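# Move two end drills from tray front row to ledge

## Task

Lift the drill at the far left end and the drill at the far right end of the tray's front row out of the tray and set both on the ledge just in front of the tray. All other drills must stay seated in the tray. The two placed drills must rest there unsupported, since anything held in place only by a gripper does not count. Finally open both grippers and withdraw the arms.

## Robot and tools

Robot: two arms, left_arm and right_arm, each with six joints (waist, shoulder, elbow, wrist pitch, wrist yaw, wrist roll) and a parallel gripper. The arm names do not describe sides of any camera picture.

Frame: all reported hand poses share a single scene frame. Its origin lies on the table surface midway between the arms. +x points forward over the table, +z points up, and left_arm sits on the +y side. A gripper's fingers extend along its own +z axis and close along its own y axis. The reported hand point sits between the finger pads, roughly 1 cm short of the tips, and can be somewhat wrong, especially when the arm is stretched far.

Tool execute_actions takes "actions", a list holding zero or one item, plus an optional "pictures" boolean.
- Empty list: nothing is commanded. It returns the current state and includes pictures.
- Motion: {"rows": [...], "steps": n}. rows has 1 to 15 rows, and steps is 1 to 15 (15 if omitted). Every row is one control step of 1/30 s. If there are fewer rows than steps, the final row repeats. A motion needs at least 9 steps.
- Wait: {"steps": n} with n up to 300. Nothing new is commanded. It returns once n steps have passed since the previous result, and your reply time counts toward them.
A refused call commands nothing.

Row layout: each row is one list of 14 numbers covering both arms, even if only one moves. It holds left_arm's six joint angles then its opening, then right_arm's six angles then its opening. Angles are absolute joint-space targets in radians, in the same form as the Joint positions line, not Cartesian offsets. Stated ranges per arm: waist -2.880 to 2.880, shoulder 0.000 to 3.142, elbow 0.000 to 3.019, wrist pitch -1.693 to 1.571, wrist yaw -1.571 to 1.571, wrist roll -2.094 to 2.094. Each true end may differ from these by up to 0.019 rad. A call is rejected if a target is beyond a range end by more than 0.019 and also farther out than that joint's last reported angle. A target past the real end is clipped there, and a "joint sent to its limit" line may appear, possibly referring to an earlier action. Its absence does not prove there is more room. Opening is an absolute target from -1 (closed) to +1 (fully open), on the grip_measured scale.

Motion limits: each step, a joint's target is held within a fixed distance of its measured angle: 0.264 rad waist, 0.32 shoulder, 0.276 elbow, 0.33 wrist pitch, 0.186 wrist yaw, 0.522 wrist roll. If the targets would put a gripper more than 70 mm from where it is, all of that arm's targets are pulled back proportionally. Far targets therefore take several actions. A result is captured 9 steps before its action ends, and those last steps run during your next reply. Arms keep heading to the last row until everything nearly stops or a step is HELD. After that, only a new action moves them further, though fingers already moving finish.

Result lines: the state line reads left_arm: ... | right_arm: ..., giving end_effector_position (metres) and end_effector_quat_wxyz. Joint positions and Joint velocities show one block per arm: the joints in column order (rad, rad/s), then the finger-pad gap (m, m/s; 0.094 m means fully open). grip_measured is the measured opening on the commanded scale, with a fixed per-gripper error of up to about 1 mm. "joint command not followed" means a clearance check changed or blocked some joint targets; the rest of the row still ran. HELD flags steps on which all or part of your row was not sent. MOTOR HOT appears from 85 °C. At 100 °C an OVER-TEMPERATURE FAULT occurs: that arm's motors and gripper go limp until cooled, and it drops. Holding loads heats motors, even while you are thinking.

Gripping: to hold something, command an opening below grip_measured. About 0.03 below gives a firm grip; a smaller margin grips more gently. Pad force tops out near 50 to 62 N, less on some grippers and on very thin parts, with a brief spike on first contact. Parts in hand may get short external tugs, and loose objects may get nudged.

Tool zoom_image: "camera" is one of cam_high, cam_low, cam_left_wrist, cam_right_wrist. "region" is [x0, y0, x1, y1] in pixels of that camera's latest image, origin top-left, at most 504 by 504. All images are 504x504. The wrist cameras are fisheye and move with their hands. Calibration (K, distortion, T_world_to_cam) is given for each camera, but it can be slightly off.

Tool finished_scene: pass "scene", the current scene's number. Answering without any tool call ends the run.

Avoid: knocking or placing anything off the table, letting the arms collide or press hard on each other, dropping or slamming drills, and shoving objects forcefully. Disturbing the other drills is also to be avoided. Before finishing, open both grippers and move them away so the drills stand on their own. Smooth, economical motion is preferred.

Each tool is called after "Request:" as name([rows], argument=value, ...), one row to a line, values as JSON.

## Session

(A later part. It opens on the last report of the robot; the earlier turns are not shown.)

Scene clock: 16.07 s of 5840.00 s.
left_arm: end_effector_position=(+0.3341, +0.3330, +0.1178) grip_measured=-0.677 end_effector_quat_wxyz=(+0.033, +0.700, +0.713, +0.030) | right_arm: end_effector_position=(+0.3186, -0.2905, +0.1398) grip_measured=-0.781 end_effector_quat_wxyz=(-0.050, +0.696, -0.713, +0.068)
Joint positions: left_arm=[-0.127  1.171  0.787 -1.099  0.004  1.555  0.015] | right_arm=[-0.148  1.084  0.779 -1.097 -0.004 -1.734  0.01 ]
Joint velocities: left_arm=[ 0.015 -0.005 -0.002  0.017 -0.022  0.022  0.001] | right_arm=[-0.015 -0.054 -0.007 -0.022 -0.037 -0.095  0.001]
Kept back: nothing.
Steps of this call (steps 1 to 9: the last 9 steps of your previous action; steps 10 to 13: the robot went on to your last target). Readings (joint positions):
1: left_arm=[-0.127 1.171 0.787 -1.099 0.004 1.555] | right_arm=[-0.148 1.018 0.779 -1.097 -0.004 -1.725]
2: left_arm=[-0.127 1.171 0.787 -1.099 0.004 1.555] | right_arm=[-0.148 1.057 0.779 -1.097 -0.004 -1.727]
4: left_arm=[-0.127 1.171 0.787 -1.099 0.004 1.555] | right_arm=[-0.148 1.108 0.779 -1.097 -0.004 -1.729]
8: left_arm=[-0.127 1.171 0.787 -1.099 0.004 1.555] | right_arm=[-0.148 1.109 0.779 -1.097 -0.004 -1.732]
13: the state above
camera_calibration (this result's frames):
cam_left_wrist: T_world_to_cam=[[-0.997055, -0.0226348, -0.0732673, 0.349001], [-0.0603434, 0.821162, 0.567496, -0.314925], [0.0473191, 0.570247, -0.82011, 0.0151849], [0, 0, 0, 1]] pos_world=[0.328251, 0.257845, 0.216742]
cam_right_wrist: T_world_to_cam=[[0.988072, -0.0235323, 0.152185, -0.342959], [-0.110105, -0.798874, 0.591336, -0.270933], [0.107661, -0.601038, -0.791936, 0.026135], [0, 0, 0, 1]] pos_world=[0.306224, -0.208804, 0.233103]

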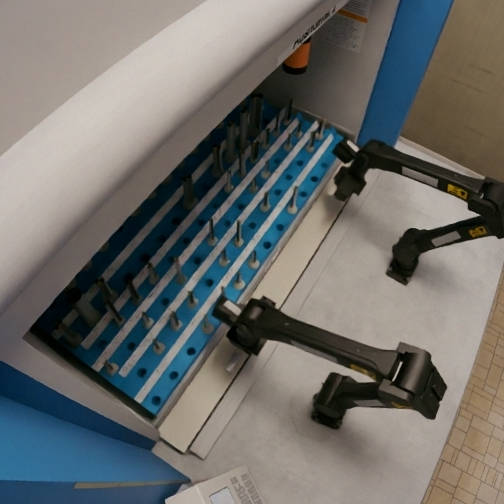

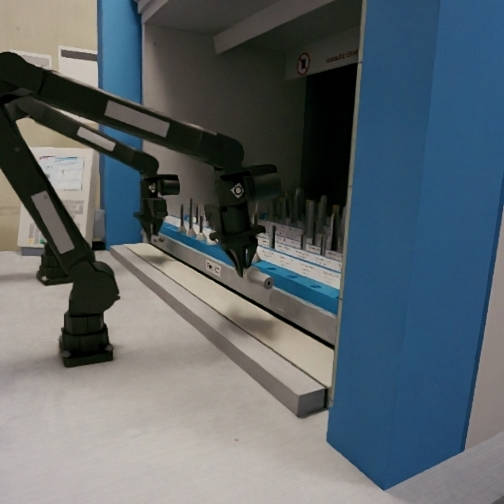

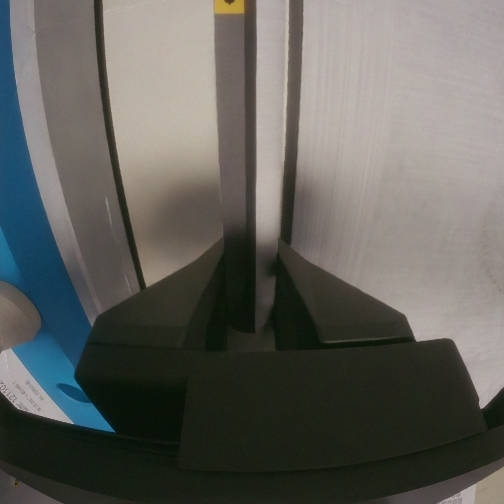

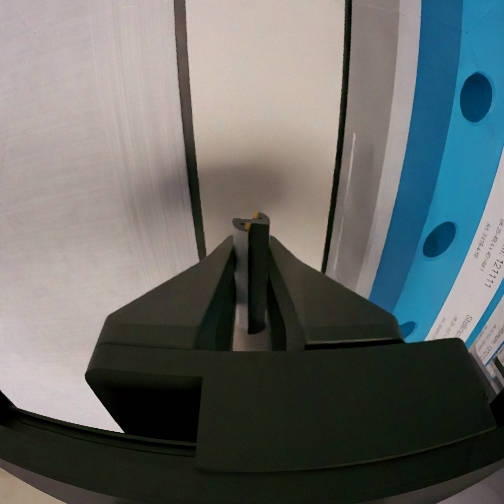

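Request:
execute_actions([
  {"rows":[[-0.13,1.17,0.79,-1.06,0,1.57,-0.8,-0.14,1.09,0.78,-1.06,0,-1.75,-0.9],[-0.13,1.18,0.78,-1.03,0,1.57,-0.8,-0.14,1.11,0.775,-1.03,0,-1.75,-0.9],[-0.13,1.19,0.77,-1.0,0,1.57,-0.8,-0.14,1.13,0.77,-1.0,0,-1.75,-0.9],[-0.13,1.2,0.76,-0.97,0,1.57,-0.8,-0.14,1.15,0.76,-0.97,0,-1.75,-0.9],[-0.13,1.21,0.75,-0.95,0,1.57,-0.8,-0.14,1.17,0.75,-0.95,0,-1.75,-0.9],[-0.13,1.22,0.74,-0.93,0,1.57,-0.8,-0.14,1.185,0.74,-0.93,0,-1.75,-0.9],[-0.13,1.23,0.73,-0.91,0,1.57,-0.8,-0.14,1.2,0.73,-0.91,0,-1.75,-0.9],[-0.13,1.235,0.725,-0.89,0,1.57,-0.8,-0.14,1.215,0.725,-0.89,0,-1.75,-0.9],[-0.13,1.24,0.72,-0.87,0,1.57,-0.8,-0.14,1.225,0.72,-0.87,0,-1.75,-0.9],[-0.13,1.245,0.715,-0.855,0,1.57,-0.8,-0.14,1.235,0.715,-0.855,0,-1.75,-0.9],[-0.13,1.25,0.71,-0.84,0,1.57,-0.8,-0.14,1.24,0.71,-0.84,0,-1.75,-0.9],[-0.13,1.255,0.705,-0.83,0,1.57,-0.8,-0.14,1.245,0.705,-0.83,0,-1.75,-0.9],[-0.13,1.26,0.7,-0.82,0,1.57,-0.8,-0.14,1.25,0.7,-0.82,0,-1.75,-0.9],[-0.13,1.265,0.697,-0.81,0,1.57,-0.8,-0.14,1.255,0.697,-0.81,0,-1.75,-0.9]]},
])

Request:
execute_actions([
  {"steps":18},
], pictures=true)

Request:
zoom_image(camera="cam_low", region=[110, 190, 320, 360])

Scene clock: 17.50 s of 5840.00 s.
left_arm: end_effector_position=(+0.3492, +0.3330, +0.1028) grip_measured=-0.677 end_effector_quat_wxyz=(+0.054, +0.699, +0.711, +0.051) | right_arm: end_effector_position=(+0.3397, -0.2945, +0.1249) grip_measured=-0.781 end_effector_quat_wxyz=(-0.063, +0.695, -0.711, +0.087)
Joint positions: left_arm=[-0.127  1.193  0.756 -0.984  0.004  1.556  0.015] | right_arm=[-0.148  1.133  0.765 -0.988 -0.004 -1.735  0.01 ]
Joint velocities: left_arm=[-0.005  0.288 -0.217  0.676 -0.066 -0.081 -0.001] | right_arm=[-0.005  0.562 -0.144  0.745 -0.007 -0.037  0.001]
Steps of this call (steps 1 to 30: the robot went on to your last target; steps 31 to 37: nothing new was sent; steps 38 to 43: the first 6 steps of this action). Readings (joint positions):
38: left_arm=[-0.127 1.171 0.786 -1.094 0.004 1.555] | right_arm=[-0.148 1.084 0.779 -1.094 -0.004 -1.734]
39: left_arm=[-0.127 1.172 0.783 -1.081 0.004 1.556] | right_arm=[-0.148 1.085 0.777 -1.084 -0.004 -1.734]
41: left_arm=[-0.127 1.177 0.772 -1.035 0.004 1.556] | right_arm=[-0.148 1.100 0.773 -1.042 -0.004 -1.734]
43: the state above

Scene clock: 18.10 s of 5840.00 s.
left_arm: end_effector_position=(+0.3529, +0.3330, +0.0563) grip_measured=-0.677 end_effector_quat_wxyz=(+0.056, +0.699, +0.711, +0.052) | right_arm: end_effector_position=(+0.3407, -0.2947, +0.0596) grip_measured=-0.781 end_effector_quat_wxyz=(-0.048, +0.697, -0.713, +0.065)
Joint positions: left_arm=[-0.127  1.277  0.685 -0.825  0.004  1.556  0.015] | right_arm=[-0.148  1.269  0.686 -0.827 -0.004 -1.735  0.01 ]
Joint velocities: left_arm=[-0.024  0.005  0.002  0.007  0.037 -0.037  0.   ] | right_arm=[ 0.005 -0.005 -0.012 -0.007  0.037 -0.007 -0.001]
Kept back: nothing.
Steps of this call (steps 1 to 9: the last 9 steps of your previous action; steps 10 to 18: the robot went on to your last target). Readings (joint positions):
1: left_arm=[-0.127 1.204 0.747 -0.961 0.004 1.556] | right_arm=[-0.148 1.153 0.759 -0.963 -0.004 -1.735]
2: left_arm=[-0.127 1.216 0.738 -0.940 0.004 1.556] | right_arm=[-0.148 1.175 0.750 -0.940 -0.004 -1.735]
4: left_arm=[-0.127 1.240 0.719 -0.902 0.004 1.556] | right_arm=[-0.148 1.216 0.731 -0.901 -0.004 -1.735]
8: left_arm=[-0.127 1.271 0.691 -0.848 0.004 1.556] | right_arm=[-0.148 1.264 0.695 -0.849 -0.004 -1.735]
18: the state above
camera_calibration (this result's frames):
cam_left_wrist: T_world_to_cam=[[-0.990175, -0.0218538, -0.138114, 0.364198], [-0.0965948, 0.821071, 0.562593, -0.265832], [0.101107, 0.570407, -0.815115, -0.055486], [0, 0, 0, 1]] pos_world=[0.340552, 0.257875, 0.154629]
cam_right_wrist: T_world_to_cam=[[0.989007, -0.0221774, 0.146196, -0.352277], [-0.105332, -0.799563, 0.591273, -0.226242], [0.10378, -0.600172, -0.79311, -0.0406585], [0, 0, 0, 1]] pos_world=[0.328794, -0.21311, 0.153026]

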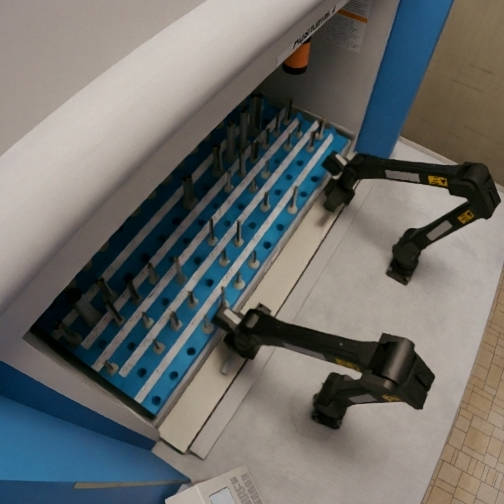

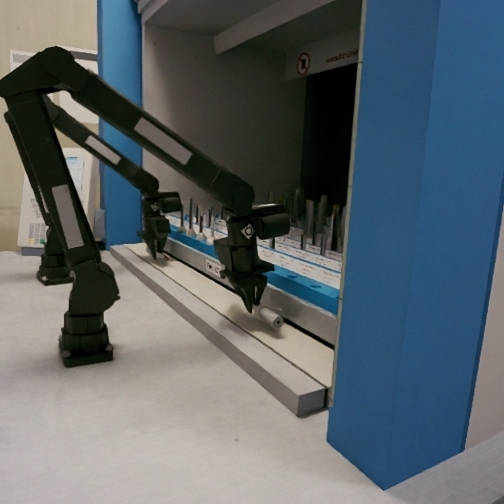

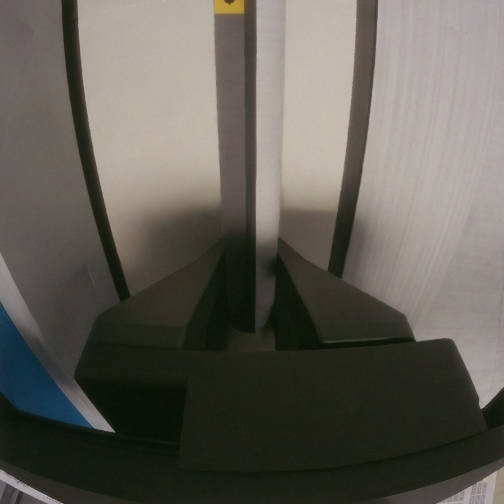

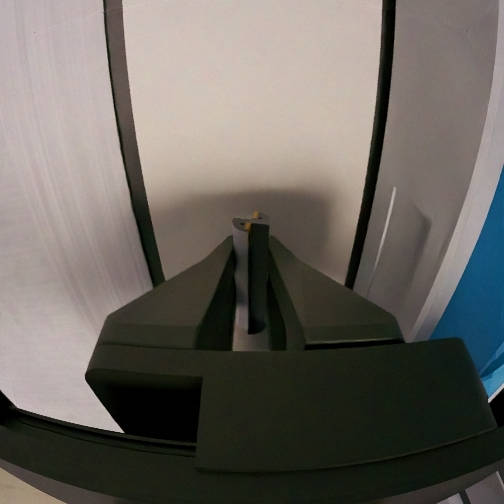

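Region (110, 190, 320, 360) of cam_low's 504x504 image, scaled by 2.400, with more detail than that image has; it fills the top 408 rows of this view, and the rest is white.

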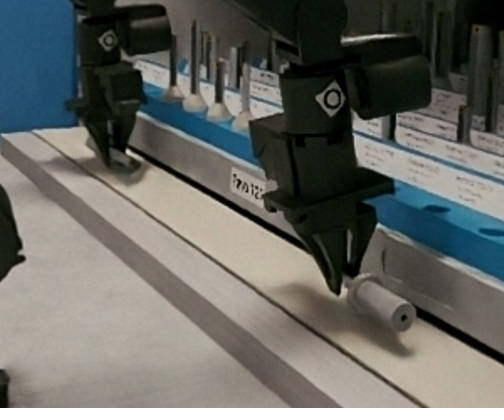

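Request:
execute_actions([
  {"rows":[[-0.13,1.29,0.697,-0.8,0,1.57,-0.8,-0.14,1.295,0.697,-0.81,0,-1.75,-0.9]],"steps":12},
])

Request:
execute_actions([
  {"rows":[[-0.13,1.29,0.697,-0.8,0,1.57,-0.63,-0.14,1.295,0.697,-0.81,0,-1.75,-0.73],[-0.13,1.29,0.697,-0.8,0,1.57,-0.55,-0.14,1.295,0.697,-0.81,0,-1.75,-0.65],[-0.13,1.29,0.697,-0.8,0,1.57,-0.4,-0.14,1.295,0.697,-0.81,0,-1.75,-0.45]],"steps":12},
])

Request:
execute_actions([
  {"rows":[[-0.13,1.12,0.72,-0.85,0,1.57,-0.4,-0.14,1.12,0.72,-0.86,0,-1.75,-0.45]],"steps":9},
])

Request:
execute_actions([
  {"rows":[[-0.13,0.65,0.72,-1.0,0,1.57,-0.4,-0.14,0.65,0.72,-1.0,0,-1.75,-0.45]]},
])

Request:
execute_actions([
  {"steps":18},
], pictures=true)

Scene clock: 19.00 s of 5840.00 s.
left_arm: end_effector_position=(+0.3542, +0.3330, +0.0544) grip_measured=-0.677 end_effector_quat_wxyz=(+0.056, +0.699, +0.711, +0.053) | right_arm: end_effector_position=(+0.3404, -0.2946, +0.0565) grip_measured=-0.781 end_effector_quat_wxyz=(-0.045, +0.697, -0.713, +0.062)
Joint positions: left_arm=[-0.127  1.284  0.685 -0.818  0.004  1.556  0.015] | right_arm=[-0.148  1.279  0.686 -0.825 -0.004 -1.735  0.01 ]
Joint velocities: left_arm=[ 0.005  0.103 -0.007  0.071  0.007  0.037 -0.001] | right_arm=[ 0.005  0.161 -0.017 -0.007  0.022  0.037 -0.001]
Steps of this call (steps 1 to 15: the robot went on to your last target; steps 16 to 24: nothing new was sent; steps 25 to 27: the first 3 steps of this action). Readings (joint positions):
25: left_arm=[-0.127 1.279 0.685 -0.823 0.004 1.556] | right_arm=[-0.148 1.270 0.686 -0.827 -0.004 -1.735]
26: left_arm=[-0.127 1.281 0.685 -0.821 0.004 1.556] | right_arm=[-0.148 1.274 0.686 -0.826 -0.004 -1.735]
27: the state above

Scene clock: 19.40 s of 5840.00 s.
left_arm: end_effector_position=(+0.3550, +0.3331, +0.0516) grip_measured=-0.466 end_effector_quat_wxyz=(+0.055, +0.699, +0.711, +0.052) | right_arm: end_effector_position=(+0.3397, -0.2946, +0.0509) grip_measured=-0.540 end_effector_quat_wxyz=(-0.041, +0.698, -0.713, +0.056)
Joint positions: left_arm=[-0.127  1.294  0.685 -0.811  0.003  1.556  0.025] | right_arm=[-0.148  1.297  0.686 -0.822 -0.003 -1.736  0.022]
Joint velocities: left_arm=[-0.005  0.005 -0.002  0.066 -0.007  0.007  0.13 ] | right_arm=[ 0.005  0.005 -0.012  0.056 -0.095 -0.007  0.177]
Steps of this call (steps 1 to 9: the last 9 steps of your previous action; steps 10 to 12: the first 3 steps of this action). Readings (joint positions):
10: left_arm=[-0.127 1.294 0.685 -0.813 0.004 1.556] | right_arm=[-0.148 1.298 0.686 -0.825 -0.003 -1.735]
11: left_arm=[-0.127 1.294 0.685 -0.813 0.003 1.556] | right_arm=[-0.148 1.298 0.686 -0.824 -0.003 -1.736]
12: the state above

Scene clock: 19.70 s of 5840.00 s.
left_arm: end_effector_position=(+0.3560, +0.3331, +0.0519) grip_measured=-0.402 end_effector_quat_wxyz=(+0.056, +0.699, +0.711, +0.053) | right_arm: end_effector_position=(+0.3399, -0.2947, +0.0509) grip_measured=-0.451 end_effector_quat_wxyz=(-0.041, +0.698, -0.713, +0.056)
Joint positions: left_arm=[-0.127  1.294  0.685 -0.807  0.003  1.557  0.028] | right_arm=[-0.148  1.297  0.686 -0.821 -0.002 -1.738  0.026]
Joint velocities: left_arm=[-0.015 -0.015  0.007  0.012 -0.022 -0.037 -0.001] | right_arm=[ 0.005  0.005  0.007 -0.007  0.037 -0.081  0.   ]
Kept back: the last 9 steps of this action.
Steps of this call (steps 1 to 9: the last 9 steps of your previous action). Readings (joint positions):
1: left_arm=[-0.127 1.294 0.685 -0.809 0.003 1.556] | right_arm=[-0.148 1.297 0.686 -0.821 -0.003 -1.737]
2: left_arm=[-0.127 1.294 0.685 -0.808 0.003 1.556] | right_arm=[-0.148 1.297 0.686 -0.821 -0.002 -1.737]
4: left_arm=[-0.127 1.294 0.685 -0.807 0.003 1.556] | right_arm=[-0.148 1.297 0.686 -0.821 -0.002 -1.737]
8: left_arm=[-0.127 1.294 0.685 -0.807 0.003 1.557] | right_arm=[-0.148 1.297 0.686 -0.821 -0.002 -1.737]
9: the state above

Scene clock: 20.20 s of 5840.00 s.
left_arm: end_effector_position=(+0.3223, +0.3331, +0.1919) grip_measured=-0.402 end_effector_quat_wxyz=(+0.178, +0.679, +0.690, +0.174) | right_arm: end_effector_position=(+0.3102, -0.2892, +0.1958) grip_measured=-0.451 end_effector_quat_wxyz=(-0.146, +0.677, -0.690, +0.209)
Joint positions: left_arm=[-0.127  0.786  0.683 -0.963  0.003  1.557  0.028] | right_arm=[-0.148  0.779  0.686 -0.962 -0.002 -1.738  0.026]
Joint velocities: left_arm=[-0.015 -2.193 -0.017 -0.359  0.007 -0.007 -0.001] | right_arm=[-0.015 -2.173  0.007 -0.325 -0.022 -0.037  0.001]
Steps of this call (steps 1 to 9: the last 9 steps of your previous action; steps 10 to 15: the first 6 steps of this action). Readings (joint positions):
10: left_arm=[-0.127 1.076 0.685 -0.858 0.003 1.557] | right_arm=[-0.148 1.068 0.689 -0.863 -0.002 -1.738]
11: left_arm=[-0.127 1.043 0.683 -0.892 0.003 1.557] | right_arm=[-0.148 1.035 0.686 -0.895 -0.002 -1.738]
13: left_arm=[-0.127 0.931 0.683 -0.938 0.003 1.557] | right_arm=[-0.148 0.923 0.686 -0.939 -0.002 -1.738]
15: the state above

Scene clock: 20.80 s of 5840.00 s.
left_arm: end_effector_position=(+0.3076, +0.3330, +0.2278) grip_measured=-0.402 end_effector_quat_wxyz=(+0.216, +0.669, +0.679, +0.212) | right_arm: end_effector_position=(+0.2971, -0.2867, +0.2326) grip_measured=-0.451 end_effector_quat_wxyz=(-0.176, +0.666, -0.680, +0.252)
Joint positions: left_arm=[-0.127  0.655  0.69  -0.992  0.003  1.557  0.028] | right_arm=[-0.148  0.656  0.7   -0.991 -0.002 -1.738  0.026]
Joint velocities: left_arm=[ 0.005  0.005  0.007 -0.002  0.022 -0.022 -0.   ] | right_arm=[ 0.005 -0.005 -0.007 -0.007 -0.007 -0.066 -0.   ]
Kept back: nothing.
Steps of this call (steps 1 to 9: the last 9 steps of your previous action; steps 10 to 18: the robot went on to your last target). Readings (joint positions):
1: left_arm=[-0.127 0.715 0.683 -0.973 0.003 1.557] | right_arm=[-0.148 0.709 0.687 -0.972 -0.002 -1.738]
2: left_arm=[-0.127 0.656 0.685 -0.980 0.003 1.557] | right_arm=[-0.148 0.651 0.689 -0.979 -0.002 -1.738]
4: left_arm=[-0.127 0.591 0.690 -0.987 0.003 1.557] | right_arm=[-0.148 0.590 0.697 -0.986 -0.002 -1.738]
8: left_arm=[-0.127 0.614 0.690 -0.991 0.003 1.557] | right_arm=[-0.148 0.614 0.700 -0.989 -0.002 -1.738]
18: the state above
camera_calibration (this result's frames):
cam_left_wrist: T_world_to_cam=[[-0.824829, -0.0202817, -0.565019, 0.388895], [-0.337045, 0.820005, 0.462592, -0.269604], [0.453936, 0.571996, -0.6832, -0.050229], [0, 0, 0, 1]] pos_world=[0.252704, 0.257695, 0.310133]
cam_right_wrist: T_world_to_cam=[[0.824608, 0.0117114, 0.565583, -0.373275], [-0.368052, -0.748145, 0.552103, -0.224841], [0.429604, -0.663432, -0.612616, -0.0511092], [0, 0, 0, 1]] pos_world=[0.247009, -0.19775, 0.303943]

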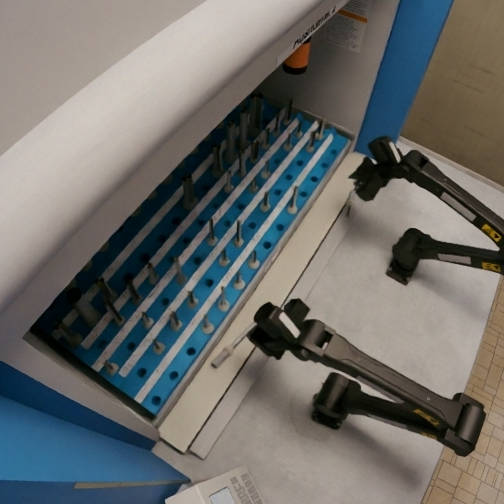

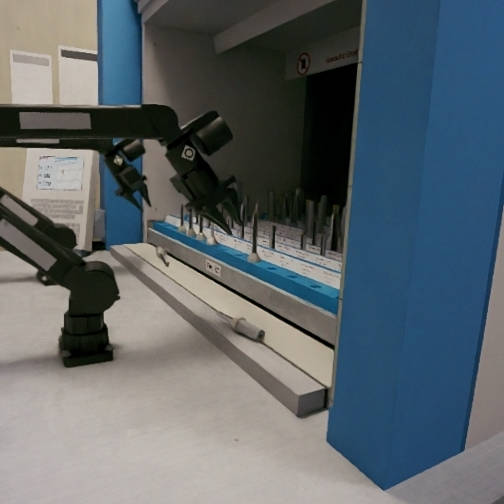

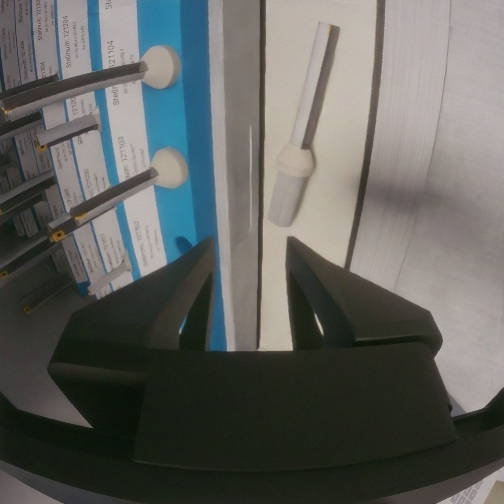

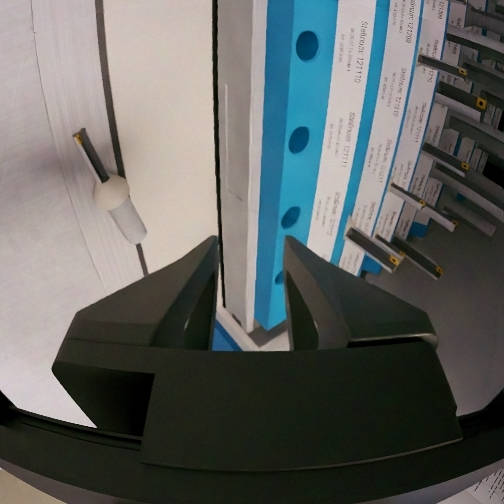

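The right one rolled; check.

Request:
execute_actions([
  {"steps":30},
], pictures=true)

Scene clock: 21.80 s of 5840.00 s.
left_arm: end_effector_position=(+0.3076, +0.3330, +0.2278) grip_measured=-0.402 end_effector_quat_wxyz=(+0.216, +0.669, +0.679, +0.212) | right_arm: end_effector_position=(+0.2971, -0.2867, +0.2326) grip_measured=-0.451 end_effector_quat_wxyz=(-0.176, +0.666, -0.680, +0.252)
Joint positions: left_arm=[-0.127  0.655  0.69  -0.992  0.003  1.557  0.028] | right_arm=[-0.148  0.656  0.7   -0.991 -0.002 -1.738  0.026]
Joint velocities: left_arm=[-0.005 -0.005 -0.017 -0.002  0.007 -0.037 -0.   ] | right_arm=[-0.005  0.015 -0.007 -0.012 -0.081 -0.066  0.001]
Kept back: nothing.
Steps of this call (steps 1 to 15: the robot went on to your last target; steps 16 to 30: nothing new was sent). Readings (joint positions):
1: left_arm=[-0.127 0.655 0.690 -0.992 0.003 1.557] | right_arm=[-0.148 0.656 0.700 -0.991 -0.002 -1.738]
2: left_arm=[-0.127 0.655 0.690 -0.992 0.003 1.557] | right_arm=[-0.148 0.656 0.700 -0.991 -0.002 -1.738]
4: left_arm=[-0.127 0.655 0.690 -0.992 0.003 1.557] | right_arm=[-0.148 0.656 0.700 -0.991 -0.002 -1.738]
8: left_arm=[-0.127 0.655 0.690 -0.992 0.003 1.557] | right_arm=[-0.148 0.656 0.700 -0.991 -0.002 -1.738]
30: the state above
All arms were judged still, so your last target was given up. Only a new action makes them travel on or press farther. Fingers that are still opening or closing keep moving.
camera_calibration (this result's frames):
cam_left_wrist: T_world_to_cam=[[-0.824829, -0.0202817, -0.565019, 0.388895], [-0.337045, 0.820005, 0.462592, -0.269604], [0.453936, 0.571996, -0.6832, -0.050229], [0, 0, 0, 1]] pos_world=[0.252704, 0.257695, 0.310133]
cam_right_wrist: T_world_to_cam=[[0.824608, 0.0117114, 0.565583, -0.373275], [-0.368052, -0.748145, 0.552103, -0.224841], [0.429604, -0.663432, -0.612616, -0.0511092], [0, 0, 0, 1]] pos_world=[0.247009, -0.19775, 0.303943]

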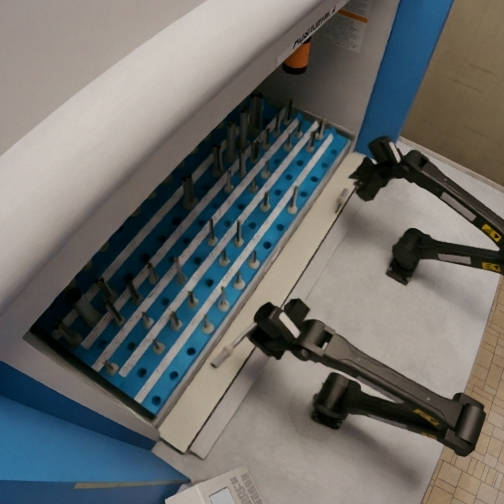

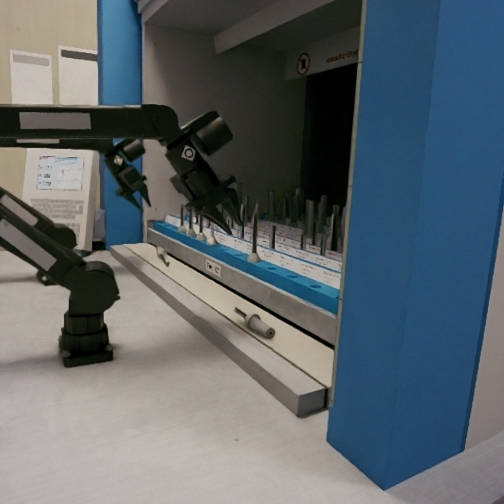

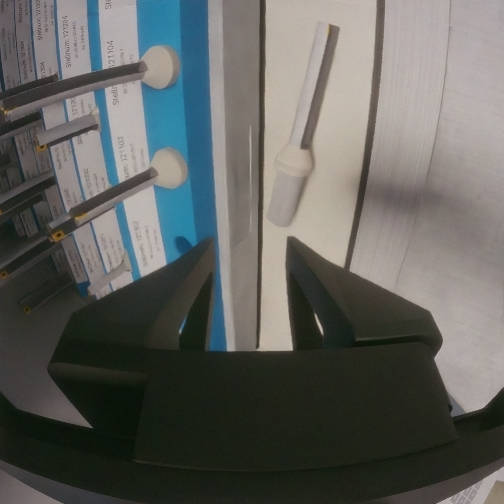

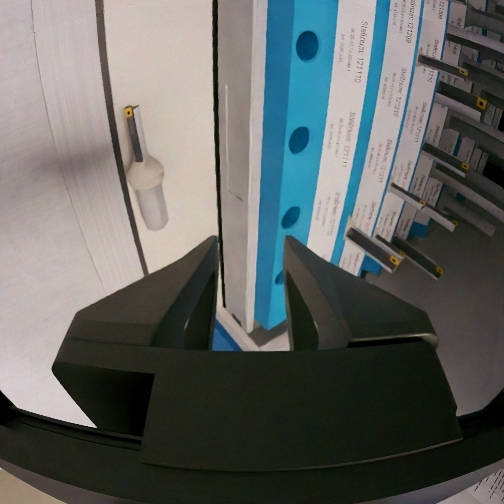

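Request:
execute_actions([
  {"steps":90},
], pictures=true)

Scene clock: 24.80 s of 5840.00 s.
left_arm: end_effector_position=(+0.3076, +0.3330, +0.2278) grip_measured=-0.402 end_effector_quat_wxyz=(+0.216, +0.669, +0.679, +0.212) | right_arm: end_effector_position=(+0.2971, -0.2867, +0.2326) grip_measured=-0.451 end_effector_quat_wxyz=(-0.176, +0.666, -0.680, +0.252)
Joint positions: left_arm=[-0.127  0.655  0.69  -0.992  0.003  1.557  0.028] | right_arm=[-0.148  0.656  0.7   -0.991 -0.002 -1.738  0.026]
Joint velocities: left_arm=[-0.005 -0.005 -0.007 -0.017  0.007 -0.007 -0.   ] | right_arm=[-0.005 -0.015  0.007  0.002 -0.051 -0.037  0.001]
Kept back: nothing.
Steps of this call (steps 1 to 90: nothing new was sent). Readings (joint positions):
1: left_arm=[-0.127 0.655 0.690 -0.992 0.003 1.557] | right_arm=[-0.148 0.656 0.700 -0.991 -0.002 -1.738]
2: left_arm=[-0.127 0.655 0.690 -0.992 0.003 1.557] | right_arm=[-0.148 0.656 0.700 -0.991 -0.002 -1.738]
4: left_arm=[-0.127 0.655 0.690 -0.992 0.003 1.557] | right_arm=[-0.148 0.656 0.700 -0.991 -0.002 -1.738]
8: left_arm=[-0.127 0.655 0.690 -0.992 0.003 1.557] | right_arm=[-0.148 0.656 0.700 -0.991 -0.002 -1.738]
90: the state above
camera_calibration (this result's frames):
cam_left_wrist: T_world_to_cam=[[-0.824829, -0.0202817, -0.565019, 0.388895], [-0.337045, 0.820005, 0.462592, -0.269604], [0.453936, 0.571996, -0.6832, -0.050229], [0, 0, 0, 1]] pos_world=[0.252704, 0.257695, 0.310133]
cam_right_wrist: T_world_to_cam=[[0.824608, 0.0117114, 0.565583, -0.373275], [-0.368052, -0.748145, 0.552103, -0.224841], [0.429604, -0.663432, -0.612616, -0.0511092], [0, 0, 0, 1]] pos_world=[0.247009, -0.19775, 0.303943]

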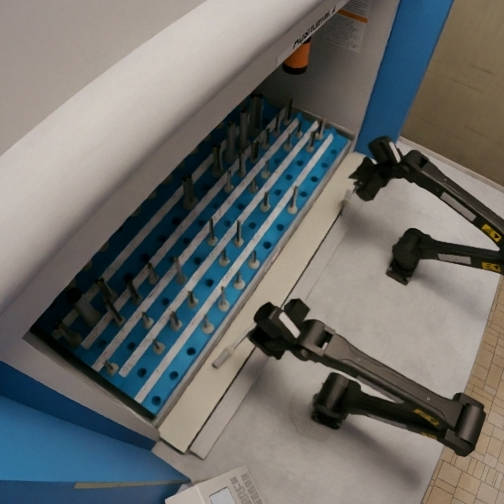

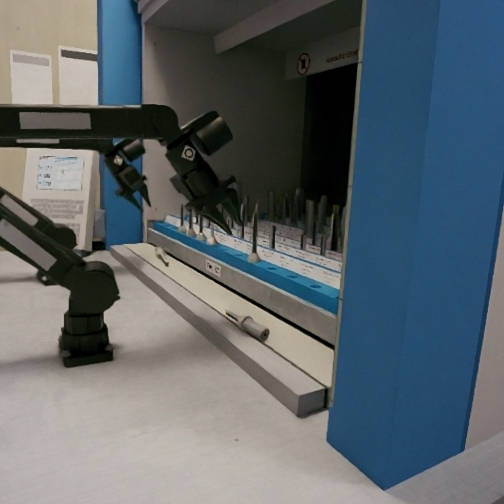

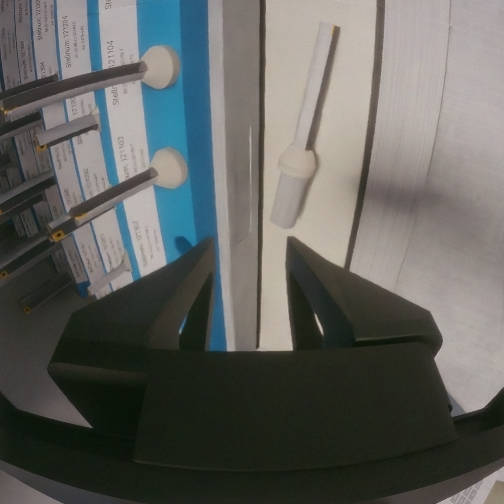

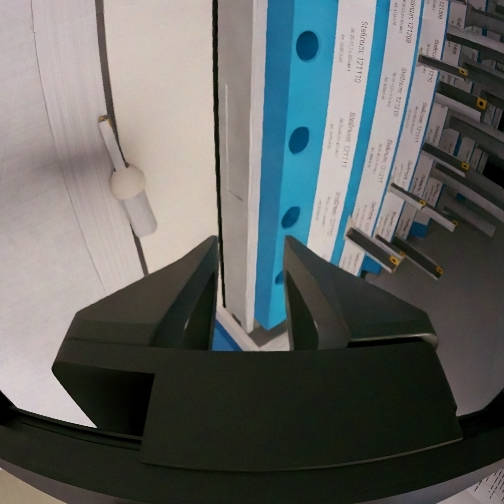

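Request:
finished_scene(scene=2)

The scene is finished: the task was done.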